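# Find and place the matching domino at the line's end

## Task

Flip the face-down dominoes to learn which single one matches an open end of the line (a domino may tip onto the table on its own as long as no gripper is in contact when it lands). Set that one flat and face up, its matching half against that open end, extending the line in a straight row. Every domino already in the line must stay where it sat against its neighbours, and all other dominoes must end up well clear of the line. Release and withdraw the grippers at the end; a result that stays in place only because the robot is holding it does not count.

## Robot and tools

Robot: two arms, left_arm (on the +y side, base at (+0.072, +0.256, +0.430) m) and right_arm (on the -y side, base at (+0.072, -0.256, +0.430) m). Each ends in a two-finger gripper. The fingers point along the gripper's +z axis and open and close along its y axis. end_effector_position is the point between the finger pads, roughly 1 cm short of the fingertips.

Frame: a single scene frame. z = 0 is the table top, +z is up, +x points forward from the robot over the table (the table starts near x = +0.15 m), and +y is toward the robot's left. Positions are in metres. Orientations are quaternions written w first (qw, qx, qy, qz). Reported hand positions can be slightly wrong, more so at long reach, and motions tend to finish about a centimetre or more off target, usually low.

Row format (shared by both motion tools): one flat list of 16 numbers that covers both arms: left x, y, z, qw, qx, qy, qz, opening, then right x, y, z, qw, qx, qy, qz, opening. x, y, z, quat is an absolute pose of that gripper in the scene frame, not an offset. Opening goes from -1 (closed) to +1 (fully open, 0.094 m). To grip, command about 0.03 below the current grip_measured. A smaller drop grips more lightly.

execute_actions(actions): a list of up to 15 actions. Each action is a table of up to 15 rows, and each row runs for one 1/30 s step. If a table is shorter than 15 rows, its last row is held for the remaining steps. An empty list changes nothing and just returns the state and images. Each step, the commanded pose is clipped to within 70 mm and 16 degrees of the measured pose, so far targets need several actions. An action is rejected for both arms if any target lies more than 0.6 m from that gripper's current position along any of its own axes. If the first action fails that test, or any action is malformed, the entire call does nothing. An arm that should stay put must get its last reported pose and its intended opening in every row. Keep the quaternion constant to hold an orientation.

move(target, speed, blocking): target is one 16-number row of absolute poses. Each gripper follows a straight line to its pose, and both arrive together, over 0.5 to 10 s (it stops at 10 s even if short). Rotation takes the shorter way. speed is in m/s, from 0.002 to 0.5, default 0.25. Turning is capped at twice that value in rad/s. The opening is applied as soon as the move starts. Paths do not avoid obstacles or the other arm, and a gripper can lag, drift or overshoot the speed, especially with the arm nearly straight. Faster contact hits harder, and a target placed deeper past the contact presses harder. With blocking=false the call returns after 0.5 s while the motion continues, and other motion commands are refused until wait or stop shows the move has ended. The result adds a move: line with the outcome (done, off_target, moving, held, fault) and the limits that acted (paced = target clipped; held = steps blocked, which can be followed by a burst of speed), plus each gripper's distance from its pose.

wait(seconds): 0 to 10 s. Arms keep their last commands. It returns early when a running move finishes. stop(): brakes a running move, needs stopping distance, and does not stop the fingers. zoom_image(camera, region): camera is cam_left_wrist or cam_right_wrist (each 504x504). region is [x0, y0, x1, y1] in image pixels, origin at top-left, at most 504x504. read_manual(section): licence text only. finished_scene(scene): closes scene 1 or 2 for good and reports whether it succeeded.

Results: a state line per gripper (position, quat), Hand target lines (where the controller is currently driving), grip_measured (finger opening on the command scale, possibly off by about 1 mm), joint positions (the last value is the opening in m), joint torques (offset and noisy), and images. A pose unreachable line means the clearance check changed or blocked that arm's command. FAULT, MOTOR HOT (85 °C) and OVER-TEMPERATURE FAULT (100 °C, the arm goes limp and falls) lines report stops. Holding a load heats the motors, including while you are thinking. Joint limits (rad): waist ±2.880, shoulder 0 to 3.142, elbow 0 to 3.019, wrist pitch -1.693 to 1.571, wrist yaw ±1.571, wrist roll ±2.094. Camera calibration (fisheye, K, T_world_to_cam) is supplied and may be slightly off.

Things to avoid: knocking anything off the table (that fails the task), hard collisions between the arms, dropping or slamming dominoes, pushing hard, and shifting the dominoes already in the line. Random brief tugs or pushes can occur. The robot keeps executing its last command while you think, and robot time, smoothness and motor effort all count, so work efficiently and finish with grippers open and clear.

Each tool is called after "Request:" as name([rows], argument=value, ...), one row to a line, values as JSON.

## Session

Request:
execute_actions(actions=[])

Scene clock: 0.00 s.
left_arm: end_effector_position=(+0.5581, +0.5173, +0.1898) grip_measured=+1.000 end_effector_quat_wxyz=(-0.009, +0.867, -0.498, -0.022) | right_arm: end_effector_position=(+0.5907, -0.2995, +0.1968) grip_measured=+1.000 end_effector_quat_wxyz=(+0.117, +0.295, +0.948, -0.004)
Joint positions: left_arm=[ 1.35   1.1    1.027 -0.496 -0.235 -1.597  0.094] | right_arm=[-0.814  1.232  0.78   0.041  0.645  0.268  0.094]
Joint velocities: left_arm=[ 0.005 -0.005 -0.012 -0.007 -0.095 -0.037  0.   ] | right_arm=[-0.005  0.005 -0.017 -0.007  0.007  0.022  0.   ]
Joint torques (N m, as the arm reports them, + toward a larger angle): no reading
Motor temperatures (°C, as the motors report them): left_arm=[24 24 24 24 24 26] | right_arm=[25 27 25 26 26 27]
Hand target (left_arm): +0.564, +0.521, +0.191; -0.013, +0.868, -0.497, -0.019
Hand target (right_arm): +0.596, -0.301, +0.200; +0.122, +0.298, +0.947, -0.002

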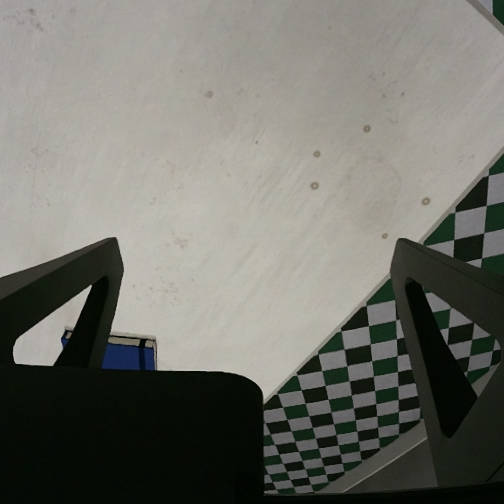

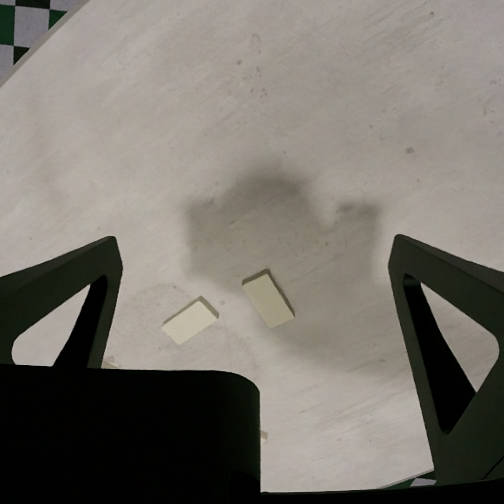

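Request:
move(target=[0.40,0.2,0.36,0.309,0,0.951,0,1,0.40,-0.2,0.36,0.309,0,0.951,0,1], speed=0.4)

Scene clock: 10.67 s.
left_arm: end_effector_position=(+0.4067, +0.2021, +0.3635) grip_measured=+1.000 end_effector_quat_wxyz=(+0.316, +0.009, +0.949, +0.009) | right_arm: end_effector_position=(+0.3997, -0.1943, +0.3559) grip_measured=+1.000 end_effector_quat_wxyz=(+0.302, +0.011, +0.953, +0.003)
Joint positions: left_arm=[ 0.12   1.113  0.068  1.048 -1.104  0.545  0.094] | right_arm=[-0.118  1.156  0.074  1.021  1.111 -0.439  0.094]
Joint velocities: left_arm=[-0.005  0.044 -0.002  0.032  0.022 -0.022  0.   ] | right_arm=[-0.015 -0.015 -0.002 -0.012  0.022 -0.066  0.   ]
Joint torques (N m, as the arm reports them, + toward a larger angle): left_arm=[-3.12 -0.12  1.69  1.74  0.13  0.21] | right_arm=[ 4.5  -1.94  1.75  1.86 -0.17  0.17]
Motor temperatures (°C, as the motors report them): left_arm=[24 25 25 24 24 26] | right_arm=[25 27 25 26 26 27]
Hand target (left_arm): +0.404, +0.202, +0.363; +0.316, +0.015, +0.948, +0.010
Hand target (right_arm): +0.398, -0.192, +0.357; +0.304, +0.007, +0.953, +0.004
Off the commanded pose (left_arm): 0.008 m, 2 deg.
Off the commanded pose (right_arm): 0.007 m, 2 deg.
move: done
camera_calibration (this result's frames):
cam_left_wrist: T_world_to_cam=[[0.007452, -0.999474, -0.0315504, 0.212914], [-0.999855, -0.00696511, -0.0155141, 0.414629], [0.0152862, 0.0316614, -0.999382, 0.472486], [0, 0, 0, 1]] pos_world=[0.40576, 0.200731, 0.485344]
cam_right_wrist: T_world_to_cam=[[-0.0361717, -0.998916, -0.0293071, -0.164059], [-0.999324, 0.0359621, 0.00764821, 0.407083], [-0.00658597, 0.0295639, -0.999541, 0.490616], [0, 0, 0, 1]] pos_world=[0.404105, -0.193025, 0.482469]

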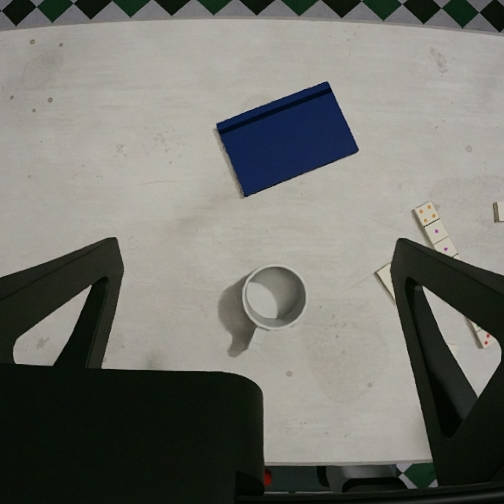

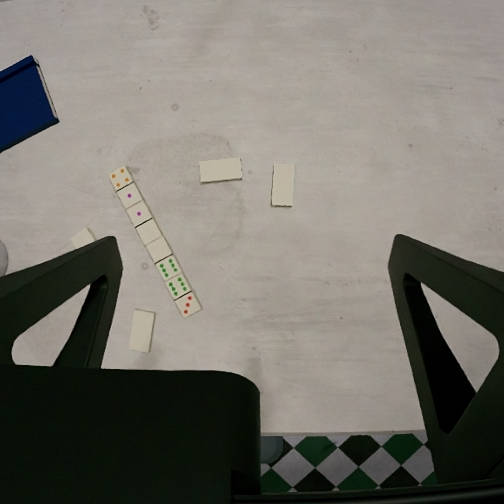

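Request:
move(target=[0.35,0.35,0.25,0.2,0,0.98,0,1,0.494,-0.219,0.06,-0.276,0.038,0.96,0.011,0.1], speed=0.4)

Request:
move(target=[0.35,0.35,0.25,0.2,0,0.98,0,1,0.494,-0.219,0.03,-0.276,0.038,0.96,0.011,0.1], speed=0.1)

Scene clock: 37.07 s.
left_arm: end_effector_position=(+0.3912, +0.2496, +0.3290) grip_measured=+1.000 end_effector_quat_wxyz=(+0.290, +0.007, +0.957, +0.008) | right_arm: end_effector_position=(+0.5013, -0.2264, +0.0596) grip_measured=+0.102 end_effector_quat_wxyz=(-0.261, +0.029, +0.965, +0.004)
Joint positions: left_arm=[ 0.399  0.79   0.008  0.713 -0.852  0.486  0.094] | right_arm=[-0.895  1.765  1.247 -0.777  0.567  0.18   0.052]
Joint velocities: left_arm=[ 0.005  0.005 -0.002  0.012  0.007 -0.022  0.   ] | right_arm=[-0.024 -0.005  0.002 -0.007  0.007 -0.022 -0.001]
Joint torques (N m, as the arm reports them, + toward a larger angle): left_arm=[-1.15  0.25  2.22  1.27  0.25  0.09] | right_arm=[  7.96 -13.24   0.57  -0.94  -0.16   0.32]
Motor temperatures (°C, as the motors report them): left_arm=[24 24 25 24 24 26] | right_arm=[26 27 25 26 26 27]
Hand target (left_arm): +0.393, +0.247, +0.330; +0.291, +0.008, +0.957, +0.006
Hand target (right_arm): +0.499, -0.226, +0.060; -0.267, +0.029, +0.963, +0.003
Off the commanded pose (left_arm): 0.134 m, 11 deg; position clipped at the last step of the last action.
Off the commanded pose (right_arm): 0.010 m, 2 deg.
move: held (left_arm); limits=paced,held; held on 41 of 60 steps (left_arm), including the last (left_arm)
pose unreachable (left arm): on one or more control steps of this call, first in action 0 (counted from 0), this arm could not follow its commanded pose, so it was not sent that pose on those steps. On the call's last step it was still not sent that pose. It may still have moved: this result reports where it is.
cause: the commanded pose would bring two parts of the arm too close to each other (its shoulder (the part past joint 1) and its forearm (the part past joint 3), with joints 2 (shoulder) and 3 (elbow) between them).
camera_calibration (this result's frames):
cam_left_wrist: T_world_to_cam=[[0.0105919, -0.999501, -0.0297418, 0.257567], [-0.999168, -0.0117508, 0.0390661, 0.381952], [-0.0393961, 0.0293033, -0.998794, 0.458552], [0, 0, 0, 1]] pos_world=[0.396971, 0.248489, 0.450739]
cam_right_wrist: T_world_to_cam=[[-0.0787152, -0.996767, 0.0161137, -0.182015], [-0.406653, 0.0468631, 0.91238, 0.163392], [-0.910185, 0.0652655, -0.409027, 0.621906], [0, 0, 0, 1]] pos_world=[0.618166, -0.229673, 0.108234]

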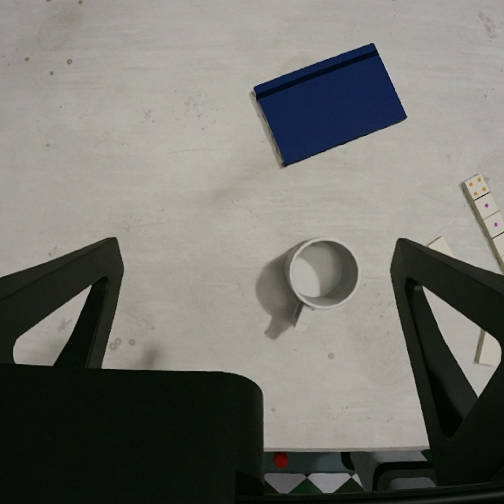

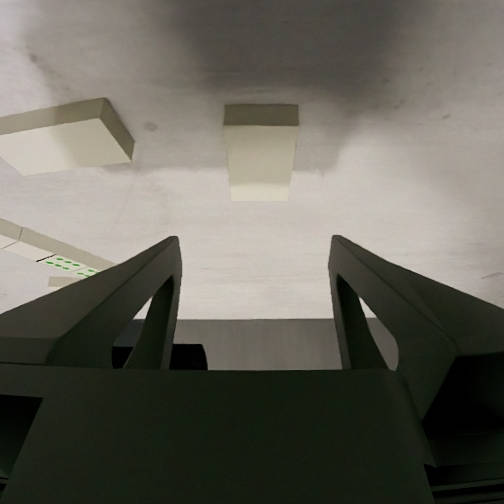

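Scene clock: 38.73 s.
left_arm: end_effector_position=(+0.3919, +0.2507, +0.3270) grip_measured=+1.000 end_effector_quat_wxyz=(+0.290, +0.009, +0.957, +0.003) | right_arm: end_effector_position=(+0.4977, -0.2189, +0.0372) grip_measured=+0.102 end_effector_quat_wxyz=(-0.274, +0.035, +0.961, +0.012)
Joint positions: left_arm=[ 0.423  0.775  0.008  0.695 -0.818  0.486  0.094] | right_arm=[-0.914  1.827  1.293 -0.777  0.538  0.18   0.052]
Joint velocities: left_arm=[-0.015 -0.005  0.002  0.017  0.066 -0.037  0.   ] | right_arm=[ 0.005  0.015  0.002  0.012 -0.051 -0.051 -0.001]
Joint torques (N m, as the arm reports them, + toward a larger angle): left_arm=[-1.55 -0.42  2.03  1.12  0.18  0.09] | right_arm=[  8.   -12.09   0.64   0.02  -0.14   0.23]
Motor temperatures (°C, as the motors report them): left_arm=[24 24 25 24 24 26] | right_arm=[26 27 25 26 26 27]
Hand target (left_arm): +0.392, +0.248, +0.328; +0.292, +0.011, +0.956, +0.000
Hand target (right_arm): +0.494, -0.219, +0.030; -0.276, +0.038, +0.960, +0.011
Off the commanded pose (left_arm): 0.132 m, 11 deg; position clipped at the last step of the last action.
Off the commanded pose (right_arm): 0.008 m, 1 deg.
move: held (left_arm); limits=paced,held; held on 46 of 50 steps (left_arm), including the last (left_arm)
pose unreachable (left arm): on one or more control steps of this call, first in action 0 (counted from 0), this arm could not follow its commanded pose, so it was not sent that pose on those steps. On the call's last step it was still not sent that pose. It may still have moved: this result reports where it is.
cause: the commanded pose would bring two parts of the arm too close to each other (its shoulder (the part past joint 1) and its forearm (the part past joint 3), with joints 2 (shoulder) and 3 (elbow) between them).
camera_calibration (this result's frames):
cam_left_wrist: T_world_to_cam=[[0.00422125, -0.999757, -0.0216562, 0.258553], [-0.999289, -0.00502864, 0.0373646, 0.381685], [-0.0374644, 0.021483, -0.999067, 0.457788], [0, 0, 0, 1]] pos_world=[0.397473, 0.250574, 0.448699]
cam_right_wrist: T_world_to_cam=[[-0.0947783, -0.99549, 0.0041242, -0.165752], [-0.382311, 0.0402235, 0.923158, 0.168082], [-0.91916, 0.0859186, -0.384399, 0.617093], [0, 0, 0, 1]] pos_world=[0.615757, -0.224785, 0.0827269]

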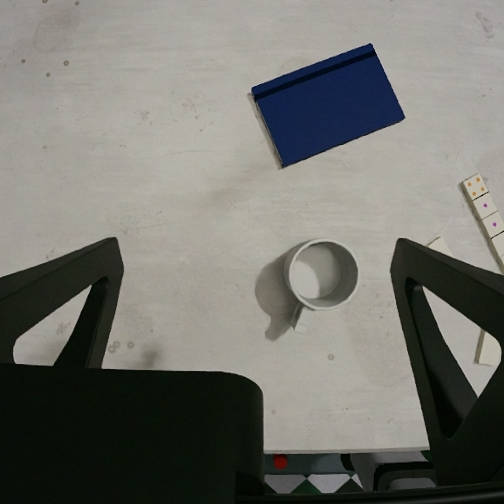

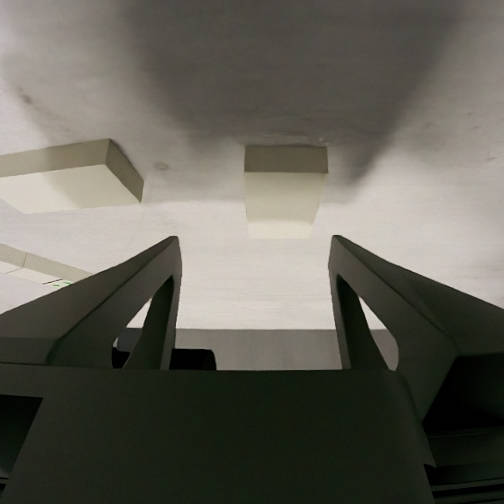

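Request:
execute_actions([
  [[0.45,0.28,0.3,0.29,0,0.957,0,1,0.499,-0.229,0.03,-0.276,0.038,0.96,0.011,0.1]],
  [[0.45,0.28,0.3,0.29,0,0.957,0,1,0.499,-0.229,0.018,-0.276,0.038,0.96,0.011,0.1]],
  [[0.45,0.28,0.3,0.29,0,0.957,0,1,0.499,-0.229,0.011,-0.276,0.038,0.96,0.011,0.1]],
])

Scene clock: 45.87 s.
left_arm: end_effector_position=(+0.4542, +0.2848, +0.3050) grip_measured=+1.000 end_effector_quat_wxyz=(+0.301, -0.011, +0.954, +0.004) | right_arm: end_effector_position=(+0.5034, -0.2287, +0.0184) grip_measured=+0.102 end_effector_quat_wxyz=(-0.274, +0.038, +0.961, +0.011)
Joint positions: left_arm=[ 0.68   0.788  0.152  0.608 -0.562  0.487  0.094] | right_arm=[-0.945  1.859  1.336 -0.77   0.53   0.153  0.052]
Joint velocities: left_arm=[ 0.005 -0.015  0.007 -0.007  0.007 -0.022  0.   ] | right_arm=[-0.015  0.005  0.012  0.007  0.066 -0.007  0.   ]
Joint torques (N m, as the arm reports them, + toward a larger angle): left_arm=[-1.5  -1.51  1.85  0.54  0.35  0.11] | right_arm=[  8.51 -12.27   0.42   0.22  -0.17   0.17]
Motor temperatures (°C, as the motors report them): left_arm=[24 24 25 24 24 26] | right_arm=[26 27 25 26 26 27]
Hand target (left_arm): +0.450, +0.280, +0.300; +0.290, +0.000, +0.957, +0.000
Hand target (right_arm): +0.499, -0.229, +0.011; -0.276, +0.038, +0.960, +0.011
Off the commanded pose (left_arm): 0.008 m, 2 deg.
Off the commanded pose (right_arm): 0.009 m, 0 deg.
camera_calibration (this result's frames):
cam_left_wrist: T_world_to_cam=[[0.042329, -0.999038, -0.0114348, 0.271269], [-0.998974, -0.0425053, 0.0156469, 0.462081], [-0.0161179, 0.0107607, -0.999812, 0.431083], [0, 0, 0, 1]] pos_world=[0.457072, 0.28601, 0.426874]
cam_right_wrist: T_world_to_cam=[[-0.101391, -0.994815, 0.00797778, -0.171499], [-0.381953, 0.0463306, 0.92302, 0.189249], [-0.918603, 0.0905389, -0.38467, 0.616626], [0, 0, 0, 1]] pos_world=[0.621331, -0.235206, 0.0638857]

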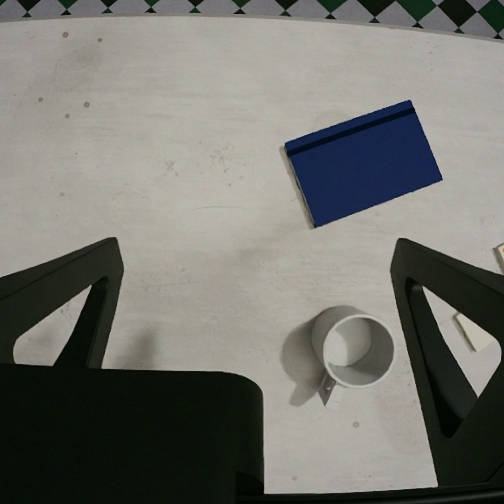

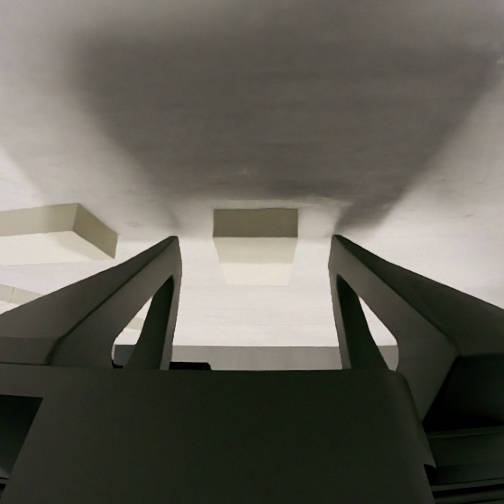

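Request:
execute_actions([
  [[0.45,0.28,0.3,0.29,0,0.957,0,1,0.494,-0.229,0.004,-0.276,0.038,0.96,0.011,0.1]],
  [[0.45,0.28,0.3,0.29,0,0.957,0,1,0.494,-0.229,0.004,-0.276,0.038,0.96,0.011,-0.3]],
  [[0.45,0.28,0.3,0.29,0,0.957,0,1,0.494,-0.229,0.004,-0.276,0.038,0.96,0.011,-0.5]],
])

Scene clock: 51.73 s.
left_arm: end_effector_position=(+0.4542, +0.2848, +0.3050) grip_measured=+1.000 end_effector_quat_wxyz=(+0.301, -0.011, +0.954, +0.004) | right_arm: end_effector_position=(+0.5036, -0.2313, +0.0142) grip_measured=-0.466 end_effector_quat_wxyz=(-0.270, +0.040, +0.962, +0.008)
Joint positions: left_arm=[ 0.68   0.788  0.152  0.608 -0.562  0.487  0.094] | right_arm=[-0.95   1.862  1.336 -0.755  0.535  0.148  0.025]
Joint velocities: left_arm=[ 0.005 -0.005  0.007 -0.002 -0.007 -0.022  0.   ] | right_arm=[-0.015  0.005 -0.012 -0.017 -0.066 -0.007 -0.001]
Joint torques (N m, as the arm reports them, + toward a larger angle): left_arm=[-1.21 -1.88  1.81  0.43  0.32  0.13] | right_arm=[  7.91 -11.75   0.17   0.15  -0.46   0.17]
Motor temperatures (°C, as the motors report them): left_arm=[24 24 25 24 24 26] | right_arm=[26 28 25 26 26 27]
Hand target (left_arm): +0.450, +0.280, +0.300; +0.290, +0.000, +0.957, +0.000
Hand target (right_arm): +0.494, -0.229, +0.004; -0.276, +0.038, +0.960, +0.011
Off the commanded pose (left_arm): 0.008 m, 2 deg.
Off the commanded pose (right_arm): 0.014 m, 1 deg.
camera_calibration (this result's frames):
cam_left_wrist: T_world_to_cam=[[0.042329, -0.999038, -0.0114348, 0.271269], [-0.998974, -0.0425053, 0.0156469, 0.462081], [-0.0161179, 0.0107607, -0.999812, 0.431083], [0, 0, 0, 1]] pos_world=[0.457072, 0.28601, 0.426874]
cam_right_wrist: T_world_to_cam=[[-0.103034, -0.994557, 0.0155208, -0.173199], [-0.388981, 0.0546489, 0.919623, 0.198817], [-0.915466, 0.0887149, -0.392494, 0.613593], [0, 0, 0, 1]] pos_world=[0.621214, -0.237556, 0.0606831]

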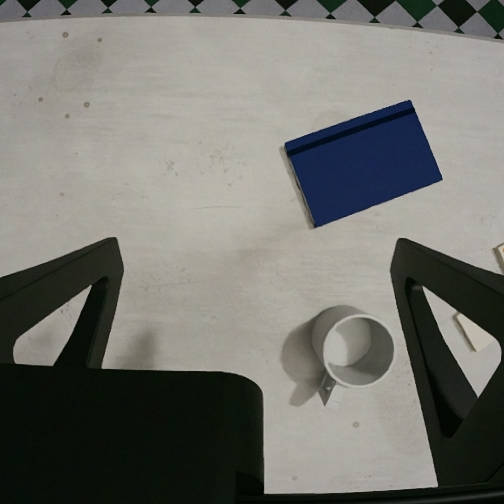

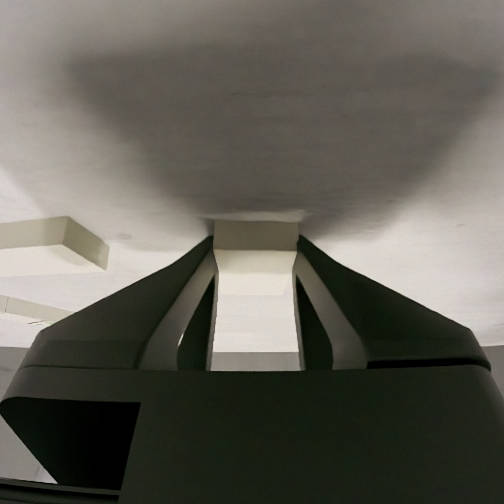

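Request:
move(target=[0.45,0.28,0.3,0.29,0,0.957,0,1,0.51,-0.24,0.09,-0.2,0.03,0.98,0,-0.5])

Request:
move(target=[0.45,0.28,0.3,0.29,0,0.957,0,1,0.66,-0.30,0.085,0.616,0,0.788,0,-0.5], speed=0.35)

Scene clock: 56.67 s.
left_arm: end_effector_position=(+0.4542, +0.2848, +0.3050) grip_measured=+1.000 end_effector_quat_wxyz=(+0.301, -0.011, +0.954, +0.004) | right_arm: end_effector_position=(+0.5083, -0.2409, +0.0904) grip_measured=-0.466 end_effector_quat_wxyz=(-0.204, +0.034, +0.978, -0.001)
Joint positions: left_arm=[ 0.68   0.788  0.152  0.608 -0.562  0.487  0.094] | right_arm=[-0.877  1.636  1.122 -0.653  0.594  0.136  0.025]
Joint velocities: left_arm=[ 0.005 -0.024 -0.017 -0.007  0.037  0.066  0.   ] | right_arm=[-0.005 -0.015 -0.002 -0.002  0.022 -0.066 -0.001]
Joint torques (N m, as the arm reports them, + toward a larger angle): left_arm=[-1.3  -1.63  1.86  0.53  0.33  0.1 ] | right_arm=[  7.95 -12.97   0.56   0.12   0.01   0.14]
Motor temperatures (°C, as the motors report them): left_arm=[24 24 25 24 24 26] | right_arm=[26 28 25 26 26 27]
Hand target (left_arm): +0.450, +0.280, +0.300; +0.290, +0.000, +0.957, +0.000
Hand target (right_arm): +0.509, -0.239, +0.091; -0.200, +0.031, +0.979, +0.000
Off the commanded pose (left_arm): 0.008 m, 2 deg.
Off the commanded pose (right_arm): 0.002 m, 1 deg.
move: done
camera_calibration (this result's frames):
cam_left_wrist: T_world_to_cam=[[0.042329, -0.999038, -0.0114348, 0.271269], [-0.998974, -0.0425053, 0.0156469, 0.462081], [-0.0161179, 0.0107607, -0.999812, 0.431083], [0, 0, 0, 1]] pos_world=[0.457072, 0.28601, 0.426874]
cam_right_wrist: T_world_to_cam=[[-0.0893393, -0.995784, 0.0207786, -0.191249], [-0.510732, 0.0637121, 0.857376, 0.200773], [-0.855086, 0.0659852, -0.514271, 0.623493], [0, 0, 0, 1]] pos_world=[0.618596, -0.244375, 0.15248]

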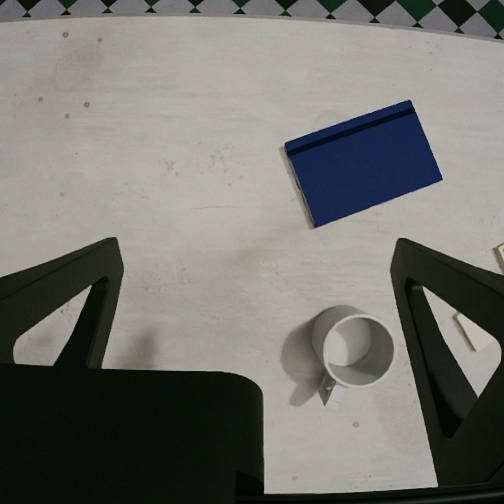

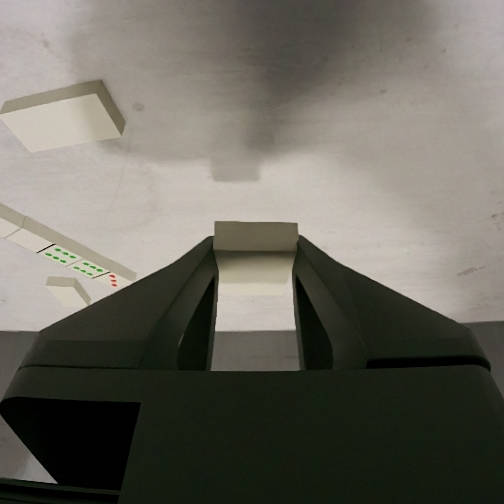

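Scene clock: 59.57 s.
left_arm: end_effector_position=(+0.4542, +0.2848, +0.3050) grip_measured=+1.000 end_effector_quat_wxyz=(+0.301, -0.011, +0.954, +0.004) | right_arm: end_effector_position=(+0.6598, -0.2992, +0.0849) grip_measured=-0.466 end_effector_quat_wxyz=(+0.585, -0.007, +0.811, +0.012)
Joint positions: left_arm=[ 0.68   0.788  0.152  0.608 -0.562  0.487  0.094] | right_arm=[-1.132  1.957  0.931  1.542 -0.24  -0.482  0.025]
Joint velocities: left_arm=[-0.024 -0.005 -0.007 -0.002  0.022 -0.037  0.   ] | right_arm=[-0.024 -0.005  0.007  0.032  0.007  0.037  0.   ]
Joint torques (N m, as the arm reports them, + toward a larger angle): left_arm=[-1.68 -1.62  1.97  0.41  0.32  0.11] | right_arm=[  5.79 -11.69  -1.65   2.46  -0.47   0.29]
Motor temperatures (°C, as the motors report them): left_arm=[24 24 25 24 24 26] | right_arm=[26 28 25 26 26 27]
Hand target (left_arm): +0.450, +0.280, +0.300; +0.290, +0.000, +0.957, +0.000
Hand target (right_arm): +0.658, -0.302, +0.085; +0.590, -0.004, +0.807, +0.009
Off the commanded pose (left_arm): 0.008 m, 2 deg.
Off the commanded pose (right_arm): 0.001 m, 5 deg.
joint sent to its limit (right arm) — the command would take joint 4 (wrist pitch) past its upper limit, so that joint was sent only as far as its limit.
move: off_target (right_arm)
camera_calibration (this result's frames):
cam_left_wrist: T_world_to_cam=[[0.042329, -0.999038, -0.0114348, 0.271269], [-0.998974, -0.0425053, 0.0156469, 0.462081], [-0.0161179, 0.0107607, -0.999812, 0.431083], [0, 0, 0, 1]] pos_world=[0.457072, 0.28601, 0.426874]
cam_right_wrist: T_world_to_cam=[[0.0217687, -0.999186, -0.03395, -0.305259], [-0.808382, 0.00238934, -0.588654, 0.587406], [0.588256, 0.0402587, -0.807672, -0.181049], [0, 0, 0, 1]] pos_world=[0.587997, -0.299125, 0.189187]

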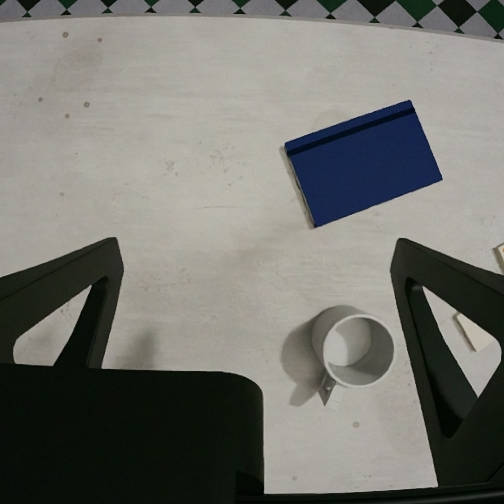

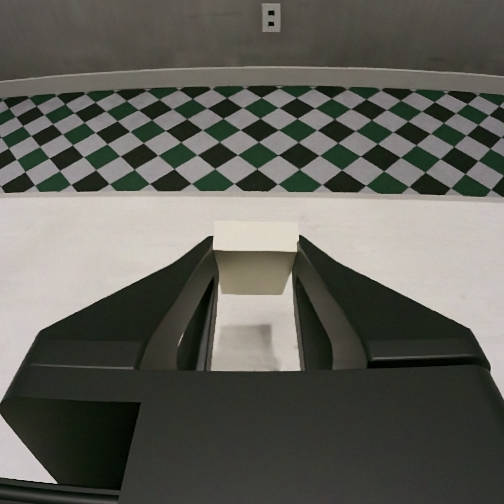

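Request:
move(target=[0.45,0.28,0.3,0.29,0,0.957,0,1,0.67,-0.19,0.065,0.621,-0.198,0.74,0.166,-0.5])

Scene clock: 66.83 s.
left_arm: end_effector_position=(+0.4542, +0.2848, +0.3050) grip_measured=+1.000 end_effector_quat_wxyz=(+0.301, -0.011, +0.954, +0.004) | right_arm: end_effector_position=(+0.6762, -0.2026, +0.0671) grip_measured=-0.466 end_effector_quat_wxyz=(+0.624, -0.195, +0.740, +0.156)
Joint positions: left_arm=[ 0.68   0.788  0.152  0.608 -0.562  0.487  0.094] | right_arm=[-1.109  2.032  1.085  1.307 -0.682 -0.704  0.025]
Joint velocities: left_arm=[ 0.005  0.005  0.002  0.012  0.022 -0.125  0.   ] | right_arm=[-0.005 -0.015 -0.007 -0.002  0.007 -0.007  0.001]
Joint torques (N m, as the arm reports them, + toward a larger angle): left_arm=[-1.3  -1.77  1.86  0.47  0.32  0.13] | right_arm=[  7.77 -12.52  -1.25   0.96  -0.54   0.21]
Motor temperatures (°C, as the motors report them): left_arm=[24 24 25 24 24 26] | right_arm=[26 28 25 26 26 27]
Hand target (left_arm): +0.450, +0.280, +0.300; +0.290, +0.000, +0.957, +0.000
Hand target (right_arm): +0.672, -0.190, +0.064; +0.621, -0.199, +0.740, +0.166
Off the commanded pose (left_arm): 0.008 m, 2 deg.
Off the commanded pose (right_arm): 0.014 m, 1 deg.
move: off_target (right_arm)
camera_calibration (this result's frames):
cam_left_wrist: T_world_to_cam=[[0.042329, -0.999038, -0.0114348, 0.271269], [-0.998974, -0.0425053, 0.0156469, 0.462081], [-0.0161179, 0.0107607, -0.999812, 0.431083], [0, 0, 0, 1]] pos_world=[0.457072, 0.28601, 0.426874]
cam_right_wrist: T_world_to_cam=[[0.483659, -0.875184, -0.0112323, -0.498431], [-0.627601, -0.337833, -0.701417, 0.406374], [0.610074, 0.346296, -0.712663, -0.168083], [0, 0, 0, 1]] pos_world=[0.598655, -0.240725, 0.159652]

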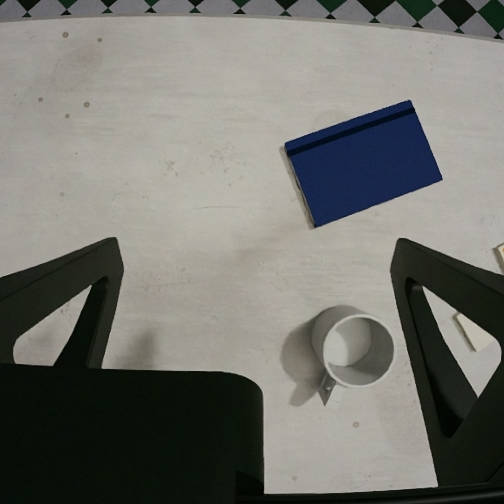

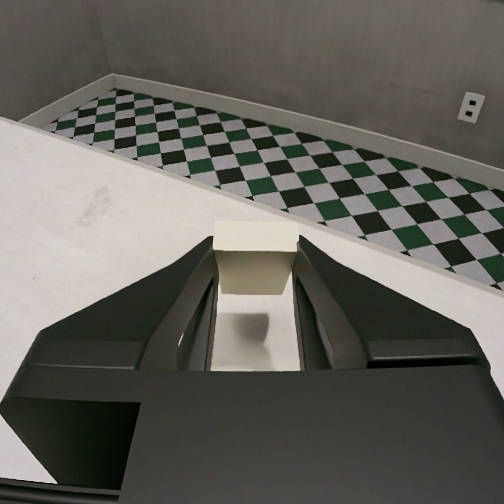

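Request:
move(target=[0.45,0.28,0.3,0.29,0,0.957,0,1,0.65,-0.20,0.042,0.621,-0.198,0.74,0.166,-0.5], speed=0.05)

Scene clock: 70.27 s.
left_arm: end_effector_position=(+0.4542, +0.2848, +0.3050) grip_measured=+1.000 end_effector_quat_wxyz=(+0.301, -0.011, +0.954, +0.004) | right_arm: end_effector_position=(+0.6527, -0.1975, +0.0448) grip_measured=-0.466 end_effector_quat_wxyz=(+0.619, -0.200, +0.741, +0.169)
Joint positions: left_arm=[ 0.68   0.788  0.152  0.608 -0.562  0.487  0.094] | right_arm=[-1.135  2.091  1.096  1.333 -0.724 -0.702  0.025]
Joint velocities: left_arm=[-0.015 -0.005  0.007 -0.012 -0.081  0.022  0.   ] | right_arm=[-0.015 -0.005 -0.017  0.012 -0.007 -0.022 -0.001]
Joint torques (N m, as the arm reports them, + toward a larger angle): left_arm=[-1.38 -2.01  1.94  0.5   0.34  0.13] | right_arm=[  6.61 -11.44  -1.53   2.27  -0.51   0.33]
Motor temperatures (°C, as the motors report them): left_arm=[24 24 25 24 24 26] | right_arm=[26 28 25 26 26 27]
Hand target (left_arm): +0.450, +0.280, +0.300; +0.290, +0.000, +0.957, +0.000
Hand target (right_arm): +0.650, -0.200, +0.041; +0.621, -0.198, +0.740, +0.166
Off the commanded pose (left_arm): 0.008 m, 2 deg.
Off the commanded pose (right_arm): 0.005 m, 1 deg.
move: done
camera_calibration (this result's frames):
cam_left_wrist: T_world_to_cam=[[0.042329, -0.999038, -0.0114348, 0.271269], [-0.998974, -0.0425053, 0.0156469, 0.462081], [-0.0161179, 0.0107607, -0.999812, 0.431083], [0, 0, 0, 1]] pos_world=[0.457072, 0.28601, 0.426874]
cam_right_wrist: T_world_to_cam=[[0.506017, -0.86213, -0.0260666, -0.494244], [-0.627606, -0.347299, -0.696774, 0.375608], [0.591656, 0.368939, -0.716817, -0.15477], [0, 0, 0, 1]] pos_world=[0.5774, -0.238553, 0.137888]

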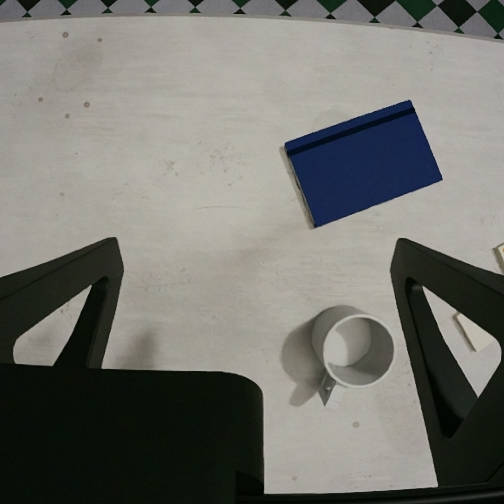

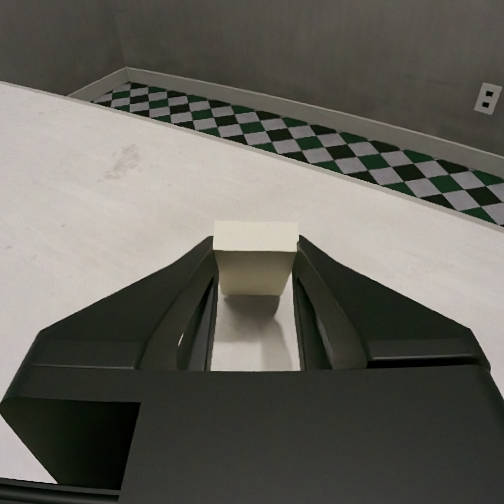

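Request:
execute_actions([
  [[0.45,0.28,0.3,0.29,0,0.957,0,1,0.65,-0.20,0.037,0.621,-0.198,0.74,0.166,-0.5]],
  [[0.45,0.28,0.3,0.29,0,0.957,0,1,0.65,-0.20,0.037,0.621,-0.198,0.74,0.166,0.1]],
  [[0.45,0.28,0.3,0.29,0,0.957,0,1,0.65,-0.20,0.05,0.621,-0.198,0.74,0.166,0.1]],
])

Scene clock: 74.83 s.
left_arm: end_effector_position=(+0.4542, +0.2848, +0.3050) grip_measured=+1.000 end_effector_quat_wxyz=(+0.301, -0.011, +0.954, +0.004) | right_arm: end_effector_position=(+0.6483, -0.1956, +0.0426) grip_measured=+0.098 end_effector_quat_wxyz=(+0.615, -0.199, +0.743, +0.172)
Joint positions: left_arm=[ 0.68   0.788  0.152  0.608 -0.562  0.487  0.094] | right_arm=[-1.135  2.097  1.091  1.336 -0.723 -0.699  0.052]
Joint velocities: left_arm=[-0.015  0.005 -0.022 -0.017  0.007 -0.066  0.   ] | right_arm=[-0.015 -0.015 -0.007 -0.002  0.11  -0.037  0.   ]
Joint torques (N m, as the arm reports them, + toward a larger angle): left_arm=[-1.13 -1.99  1.8   0.52  0.34  0.12] | right_arm=[  6.93 -13.75  -2.9    2.25  -0.34   0.29]
Motor temperatures (°C, as the motors report them): left_arm=[24 24 25 24 24 26] | right_arm=[26 28 25 26 26 27]
Hand target (left_arm): +0.450, +0.280, +0.300; +0.290, +0.000, +0.957, +0.000
Hand target (right_arm): +0.650, -0.200, +0.050; +0.621, -0.198, +0.740, +0.166
Off the commanded pose (left_arm): 0.008 m, 2 deg.
Off the commanded pose (right_arm): 0.009 m, 1 deg.
camera_calibration (this result's frames):
cam_left_wrist: T_world_to_cam=[[0.042329, -0.999038, -0.0114348, 0.271269], [-0.998974, -0.0425053, 0.0156469, 0.462081], [-0.0161179, 0.0107607, -0.999812, 0.431083], [0, 0, 0, 1]] pos_world=[0.457072, 0.28601, 0.426874]
cam_right_wrist: T_world_to_cam=[[0.506727, -0.861428, -0.0341813, -0.490408], [-0.633606, -0.345241, -0.692353, 0.376116], [0.584611, 0.372492, -0.720749, -0.148957], [0, 0, 0, 1]] pos_world=[0.573894, -0.237115, 0.136282]

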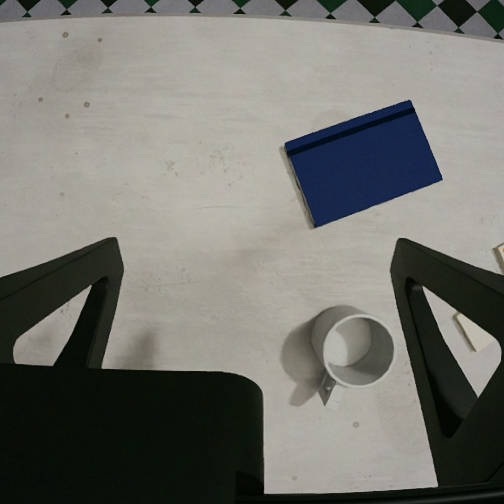

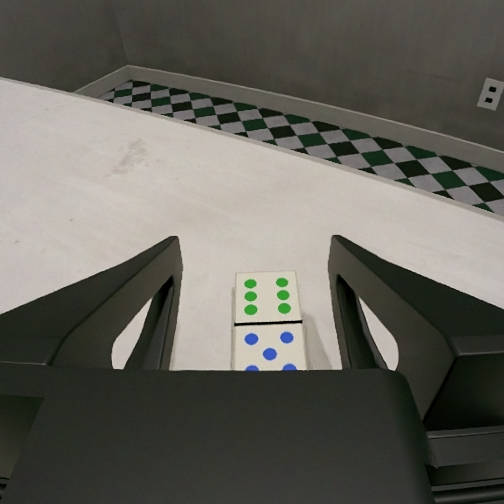

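Request:
move(target=[0.45,0.28,0.3,0.29,0,0.957,0,1,0.62,-0.21,0.11,0.45,-0.1,0.88,0.05,0.1], speed=0.4)

Request:
move(target=[0.45,0.28,0.3,0.29,0,0.957,0,1,0.505,-0.168,0.04,-0.198,0.668,0.691,0.192,0.1], speed=0.4)

Scene clock: 80.93 s.
left_arm: end_effector_position=(+0.4542, +0.2848, +0.3050) grip_measured=+1.000 end_effector_quat_wxyz=(+0.301, -0.011, +0.954, +0.004) | right_arm: end_effector_position=(+0.6215, -0.2107, +0.1064) grip_measured=+0.098 end_effector_quat_wxyz=(+0.455, -0.102, +0.883, +0.045)
Joint positions: left_arm=[ 0.68   0.788  0.152  0.608 -0.562  0.487  0.094] | right_arm=[-0.96   1.815  0.761  1.217 -0.045 -0.703  0.052]
Joint velocities: left_arm=[-0.015 -0.005  0.012 -0.007  0.037  0.007  0.   ] | right_arm=[ 0.015  0.015 -0.017  0.012 -0.066 -0.007  0.001]
Joint torques (N m, as the arm reports them, + toward a larger angle): left_arm=[-1.45 -2.01  1.95  0.45  0.36  0.09] | right_arm=[  6.99 -13.32  -2.69   0.94  -0.38   0.36]
Motor temperatures (°C, as the motors report them): left_arm=[24 24 25 24 24 26] | right_arm=[26 28 25 26 26 27]
Hand target (left_arm): +0.450, +0.280, +0.300; +0.290, +0.000, +0.957, +0.000
Hand target (right_arm): +0.619, -0.209, +0.110; +0.452, -0.100, +0.885, +0.051
Off the commanded pose (left_arm): 0.008 m, 2 deg.
Off the commanded pose (right_arm): 0.004 m, 1 deg.
move: done
camera_calibration (this result's frames):
cam_left_wrist: T_world_to_cam=[[0.042329, -0.999038, -0.0114348, 0.271269], [-0.998974, -0.0425053, 0.0156469, 0.462081], [-0.0161179, 0.0107607, -0.999812, 0.431083], [0, 0, 0, 1]] pos_world=[0.457072, 0.28601, 0.426874]
cam_right_wrist: T_world_to_cam=[[0.210729, -0.977516, -0.00754097, -0.331033], [-0.925663, -0.197059, -0.322978, 0.571504], [0.31423, 0.0750412, -0.946376, 0.047662], [0, 0, 0, 1]] pos_world=[0.583801, -0.214547, 0.227193]

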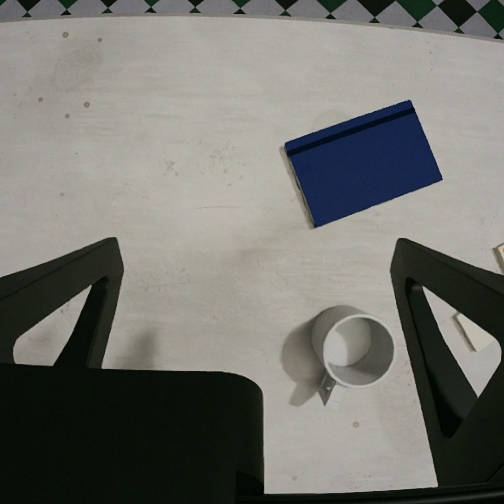

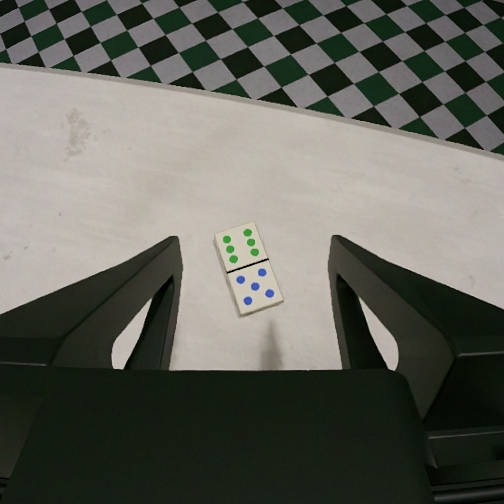

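Scene clock: 84.27 s.
left_arm: end_effector_position=(+0.4542, +0.2848, +0.3050) grip_measured=+1.000 end_effector_quat_wxyz=(+0.301, -0.011, +0.954, +0.004) | right_arm: end_effector_position=(+0.5146, -0.1697, +0.0435) grip_measured=+0.098 end_effector_quat_wxyz=(-0.185, +0.661, +0.700, +0.198)
Joint positions: left_arm=[ 0.68   0.788  0.152  0.608 -0.562  0.487  0.094] | right_arm=[-0.997  1.702  0.944 -0.023 -0.049  1.253  0.052]
Joint velocities: left_arm=[-0.005  0.005 -0.002 -0.027  0.037  0.007  0.   ] | right_arm=[-0.015 -0.015 -0.027  0.017  0.139  0.051 -0.001]
Joint torques (N m, as the arm reports them, + toward a larger angle): left_arm=[-0.94 -1.86  1.94  0.46  0.35  0.12] | right_arm=[  6.32 -10.97  -0.85  -0.06  -0.37   0.3 ]
Motor temperatures (°C, as the motors report them): left_arm=[24 24 25 24 24 26] | right_arm=[26 28 25 26 26 27]
Hand target (left_arm): +0.450, +0.280, +0.300; +0.290, +0.000, +0.957, +0.000
Hand target (right_arm): +0.507, -0.168, +0.039; -0.196, +0.664, +0.696, +0.191
Off the commanded pose (left_arm): 0.008 m, 2 deg.
Off the commanded pose (right_arm): 0.010 m, 2 deg.
move: done
camera_calibration (this result's frames):
cam_left_wrist: T_world_to_cam=[[0.042329, -0.999038, -0.0114348, 0.271269], [-0.998974, -0.0425053, 0.0156469, 0.462081], [-0.0161179, 0.0107607, -0.999812, 0.431083], [0, 0, 0, 1]] pos_world=[0.457072, 0.28601, 0.426874]
cam_right_wrist: T_world_to_cam=[[-0.999382, -0.0255614, -0.0241493, 0.516162], [-0.0321969, 0.388994, 0.920678, 0.0458748], [-0.0141398, 0.920886, -0.389576, 0.307003], [0, 0, 0, 1]] pos_world=[0.521661, -0.287366, 0.0898302]

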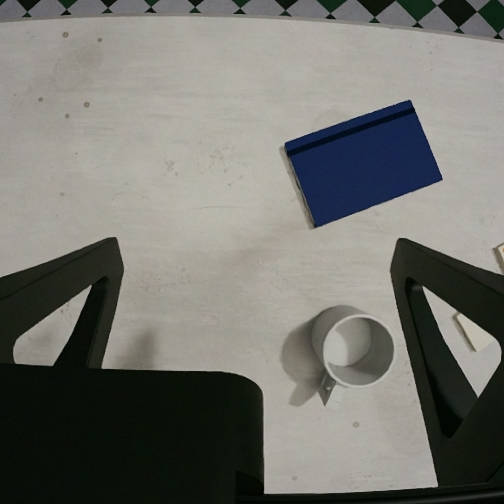

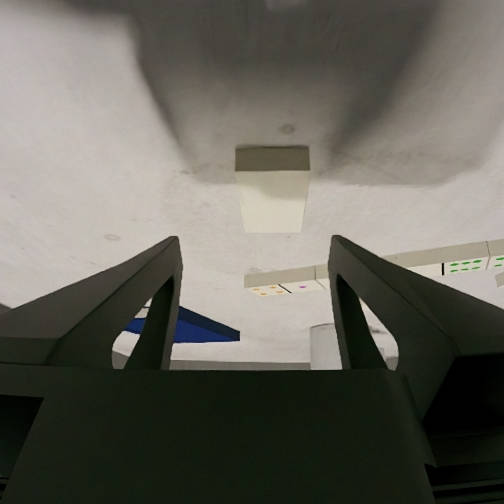

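Request:
move(target=[0.45,0.28,0.3,0.29,0,0.957,0,1,0.501,-0.163,0.008,-0.198,0.668,0.691,0.192,0.1], speed=0.06)

Scene clock: 90.20 s.
left_arm: end_effector_position=(+0.4542, +0.2848, +0.3050) grip_measured=+1.000 end_effector_quat_wxyz=(+0.301, -0.011, +0.954, +0.004) | right_arm: end_effector_position=(+0.5027, -0.1616, +0.0129) grip_measured=+0.098 end_effector_quat_wxyz=(-0.200, +0.665, +0.693, +0.193)
Joint positions: left_arm=[ 0.68   0.788  0.152  0.608 -0.562  0.487  0.094] | right_arm=[-1.02   1.791  0.989 -0.007 -0.071  1.256  0.052]
Joint velocities: left_arm=[ 0.005 -0.015 -0.017 -0.012  0.007 -0.022  0.   ] | right_arm=[ 0.005 -0.005 -0.007  0.007  0.051 -0.022  0.001]
Joint torques (N m, as the arm reports them, + toward a larger angle): left_arm=[-1.42 -2.08  1.93  0.48  0.32  0.11] | right_arm=[  7.01 -11.16  -1.02   0.6   -0.45   0.27]
Motor temperatures (°C, as the motors report them): left_arm=[24 24 25 24 24 26] | right_arm=[26 28 25 26 26 27]
Hand target (left_arm): +0.450, +0.280, +0.300; +0.290, +0.000, +0.957, +0.000
Hand target (right_arm): +0.501, -0.163, +0.008; -0.198, +0.668, +0.691, +0.192
Off the commanded pose (left_arm): 0.008 m, 2 deg.
Off the commanded pose (right_arm): 0.005 m, 0 deg.
move: done
camera_calibration (this result's frames):
cam_left_wrist: T_world_to_cam=[[0.042329, -0.999038, -0.0114348, 0.271269], [-0.998974, -0.0425053, 0.0156469, 0.462081], [-0.0161179, 0.0107607, -0.999812, 0.431083], [0, 0, 0, 1]] pos_world=[0.457072, 0.28601, 0.426874]
cam_right_wrist: T_world_to_cam=[[-0.999776, -0.0199044, 0.00715517, 0.504462], [-0.000890457, 0.377591, 0.925972, 0.0528658], [-0.0211327, 0.925758, -0.377525, 0.291542], [0, 0, 0, 1]] pos_world=[0.510558, -0.279818, 0.0575026]

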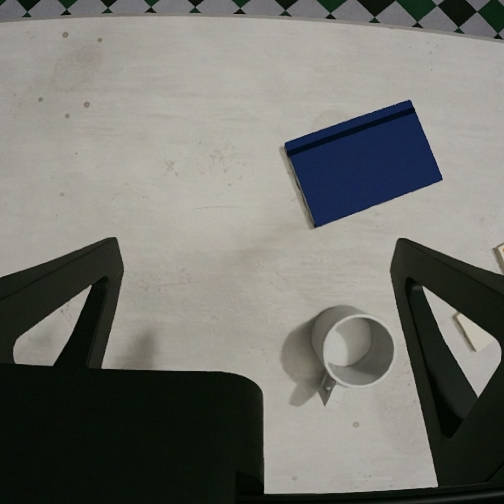

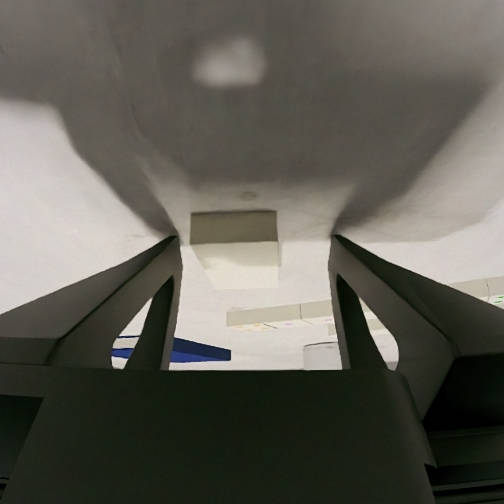

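Request:
execute_actions([
  [[0.45,0.28,0.3,0.29,0,0.957,0,1,0.51,-0.163,0.003,-0.198,0.668,0.691,0.192,0.1]],
  [[0.45,0.28,0.3,0.29,0,0.957,0,1,0.51,-0.163,0.003,-0.198,0.668,0.691,0.192,-0.3]],
  [[0.45,0.28,0.3,0.29,0,0.957,0,1,0.51,-0.163,0.003,-0.198,0.668,0.691,0.192,-0.5]],
])

Request:
move(target=[0.45,0.28,0.3,0.29,0,0.957,0,1,0.52,-0.163,0.10,-0.05,0.5,0.86,0.05,-0.5])

Scene clock: 97.43 s.
left_arm: end_effector_position=(+0.4542, +0.2848, +0.3050) grip_measured=+1.000 end_effector_quat_wxyz=(+0.301, -0.011, +0.954, +0.004) | right_arm: end_effector_position=(+0.5141, -0.1615, +0.0117) grip_measured=-0.466 end_effector_quat_wxyz=(-0.197, +0.665, +0.692, +0.201)
Joint positions: left_arm=[ 0.68   0.788  0.152  0.608 -0.562  0.487  0.094] | right_arm=[-1.019  1.793  1.012 -0.014 -0.084  1.256  0.025]
Joint velocities: left_arm=[ 0.005 -0.034 -0.012  0.002 -0.007 -0.022  0.   ] | right_arm=[-0.024  0.015 -0.002 -0.002 -0.007  0.037 -0.   ]
Joint torques (N m, as the arm reports them, + toward a larger angle): left_arm=[-1.12 -1.62  1.97  0.52  0.34  0.13] | right_arm=[  7.82 -11.1   -0.3    0.34   0.1    0.27]
Motor temperatures (°C, as the motors report them): left_arm=[24 24 25 24 24 26] | right_arm=[26 28 25 26 26 27]
Hand target (left_arm): +0.450, +0.280, +0.300; +0.290, +0.000, +0.957, +0.000
Hand target (right_arm): +0.510, -0.163, +0.003; -0.198, +0.668, +0.691, +0.192
Off the commanded pose (left_arm): 0.008 m, 2 deg.
Off the commanded pose (right_arm): 0.010 m, 1 deg.
camera_calibration (this result's frames):
cam_left_wrist: T_world_to_cam=[[0.042329, -0.999038, -0.0114348, 0.271269], [-0.998974, -0.0425053, 0.0156469, 0.462081], [-0.0161179, 0.0107607, -0.999812, 0.431083], [0, 0, 0, 1]] pos_world=[0.457072, 0.28601, 0.426874]
cam_right_wrist: T_world_to_cam=[[-0.999895, -0.0127614, -0.00684057, 0.517156], [-0.0110719, 0.369439, 0.929189, 0.0578775], [-0.00933058, 0.929167, -0.369541, 0.285689], [0, 0, 0, 1]] pos_world=[0.520408, -0.280236, 0.0553325]

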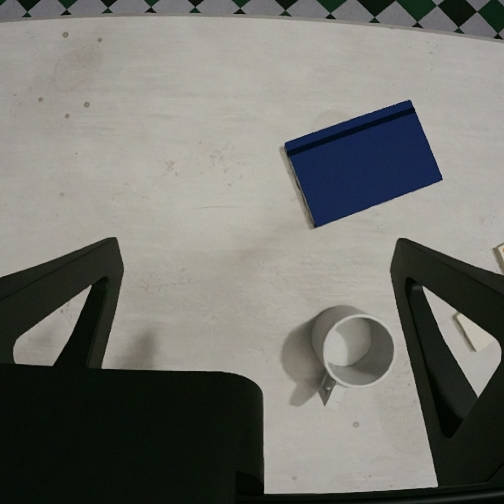

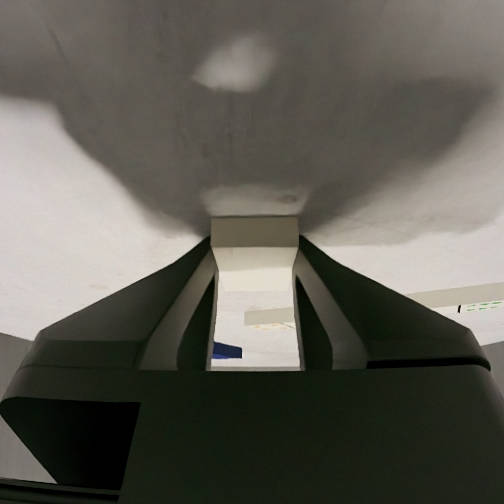

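Scene clock: 99.17 s.
left_arm: end_effector_position=(+0.4542, +0.2848, +0.3050) grip_measured=+1.000 end_effector_quat_wxyz=(+0.301, -0.011, +0.954, +0.004) | right_arm: end_effector_position=(+0.5160, -0.1605, +0.0934) grip_measured=-0.466 end_effector_quat_wxyz=(-0.054, +0.508, +0.858, +0.048)
Joint positions: left_arm=[ 0.68   0.788  0.152  0.608 -0.562  0.487  0.094] | right_arm=[-0.771  1.643  0.892 -0.041  0.526  0.983  0.025]
Joint velocities: left_arm=[ 0.005 -0.024  0.002  0.007 -0.007  0.007  0.   ] | right_arm=[ 0.005 -0.024 -0.012 -0.002 -0.11  -0.022 -0.   ]
Joint torques (N m, as the arm reports them, + toward a larger angle): left_arm=[-1.36 -1.73  1.99  0.53  0.35  0.12] | right_arm=[  8.81 -11.34  -0.72  -0.29   0.01   0.18]
Motor temperatures (°C, as the motors report them): left_arm=[24 24 25 24 24 26] | right_arm=[26 28 25 26 26 27]
Hand target (left_arm): +0.450, +0.280, +0.300; +0.290, +0.000, +0.957, +0.000
Hand target (right_arm): +0.520, -0.162, +0.102; -0.051, +0.504, +0.861, +0.052
Off the commanded pose (left_arm): 0.008 m, 2 deg.
Off the commanded pose (right_arm): 0.008 m, 1 deg.
move: done
camera_calibration (this result's frames):
cam_left_wrist: T_world_to_cam=[[0.042329, -0.999038, -0.0114348, 0.271269], [-0.998974, -0.0425053, 0.0156469, 0.462081], [-0.0161179, 0.0107607, -0.999812, 0.431083], [0, 0, 0, 1]] pos_world=[0.457072, 0.28601, 0.426874]
cam_right_wrist: T_world_to_cam=[[-0.888605, -0.457811, -0.0281133, 0.392829], [-0.348277, 0.633577, 0.690857, 0.220222], [-0.29847, 0.62369, -0.722445, 0.448012], [0, 0, 0, 1]] pos_world=[0.559486, -0.239107, 0.182565]

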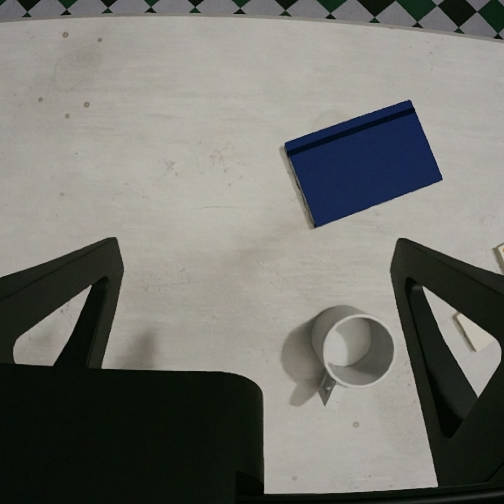

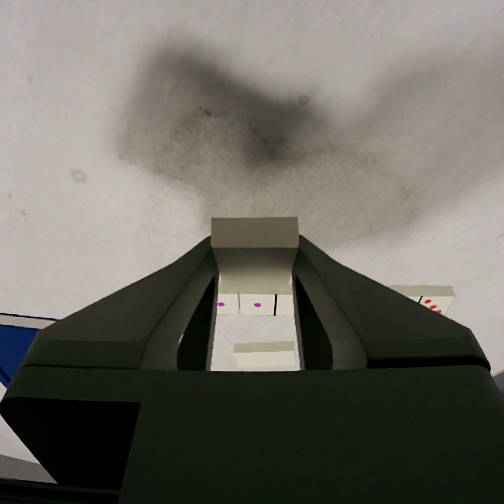

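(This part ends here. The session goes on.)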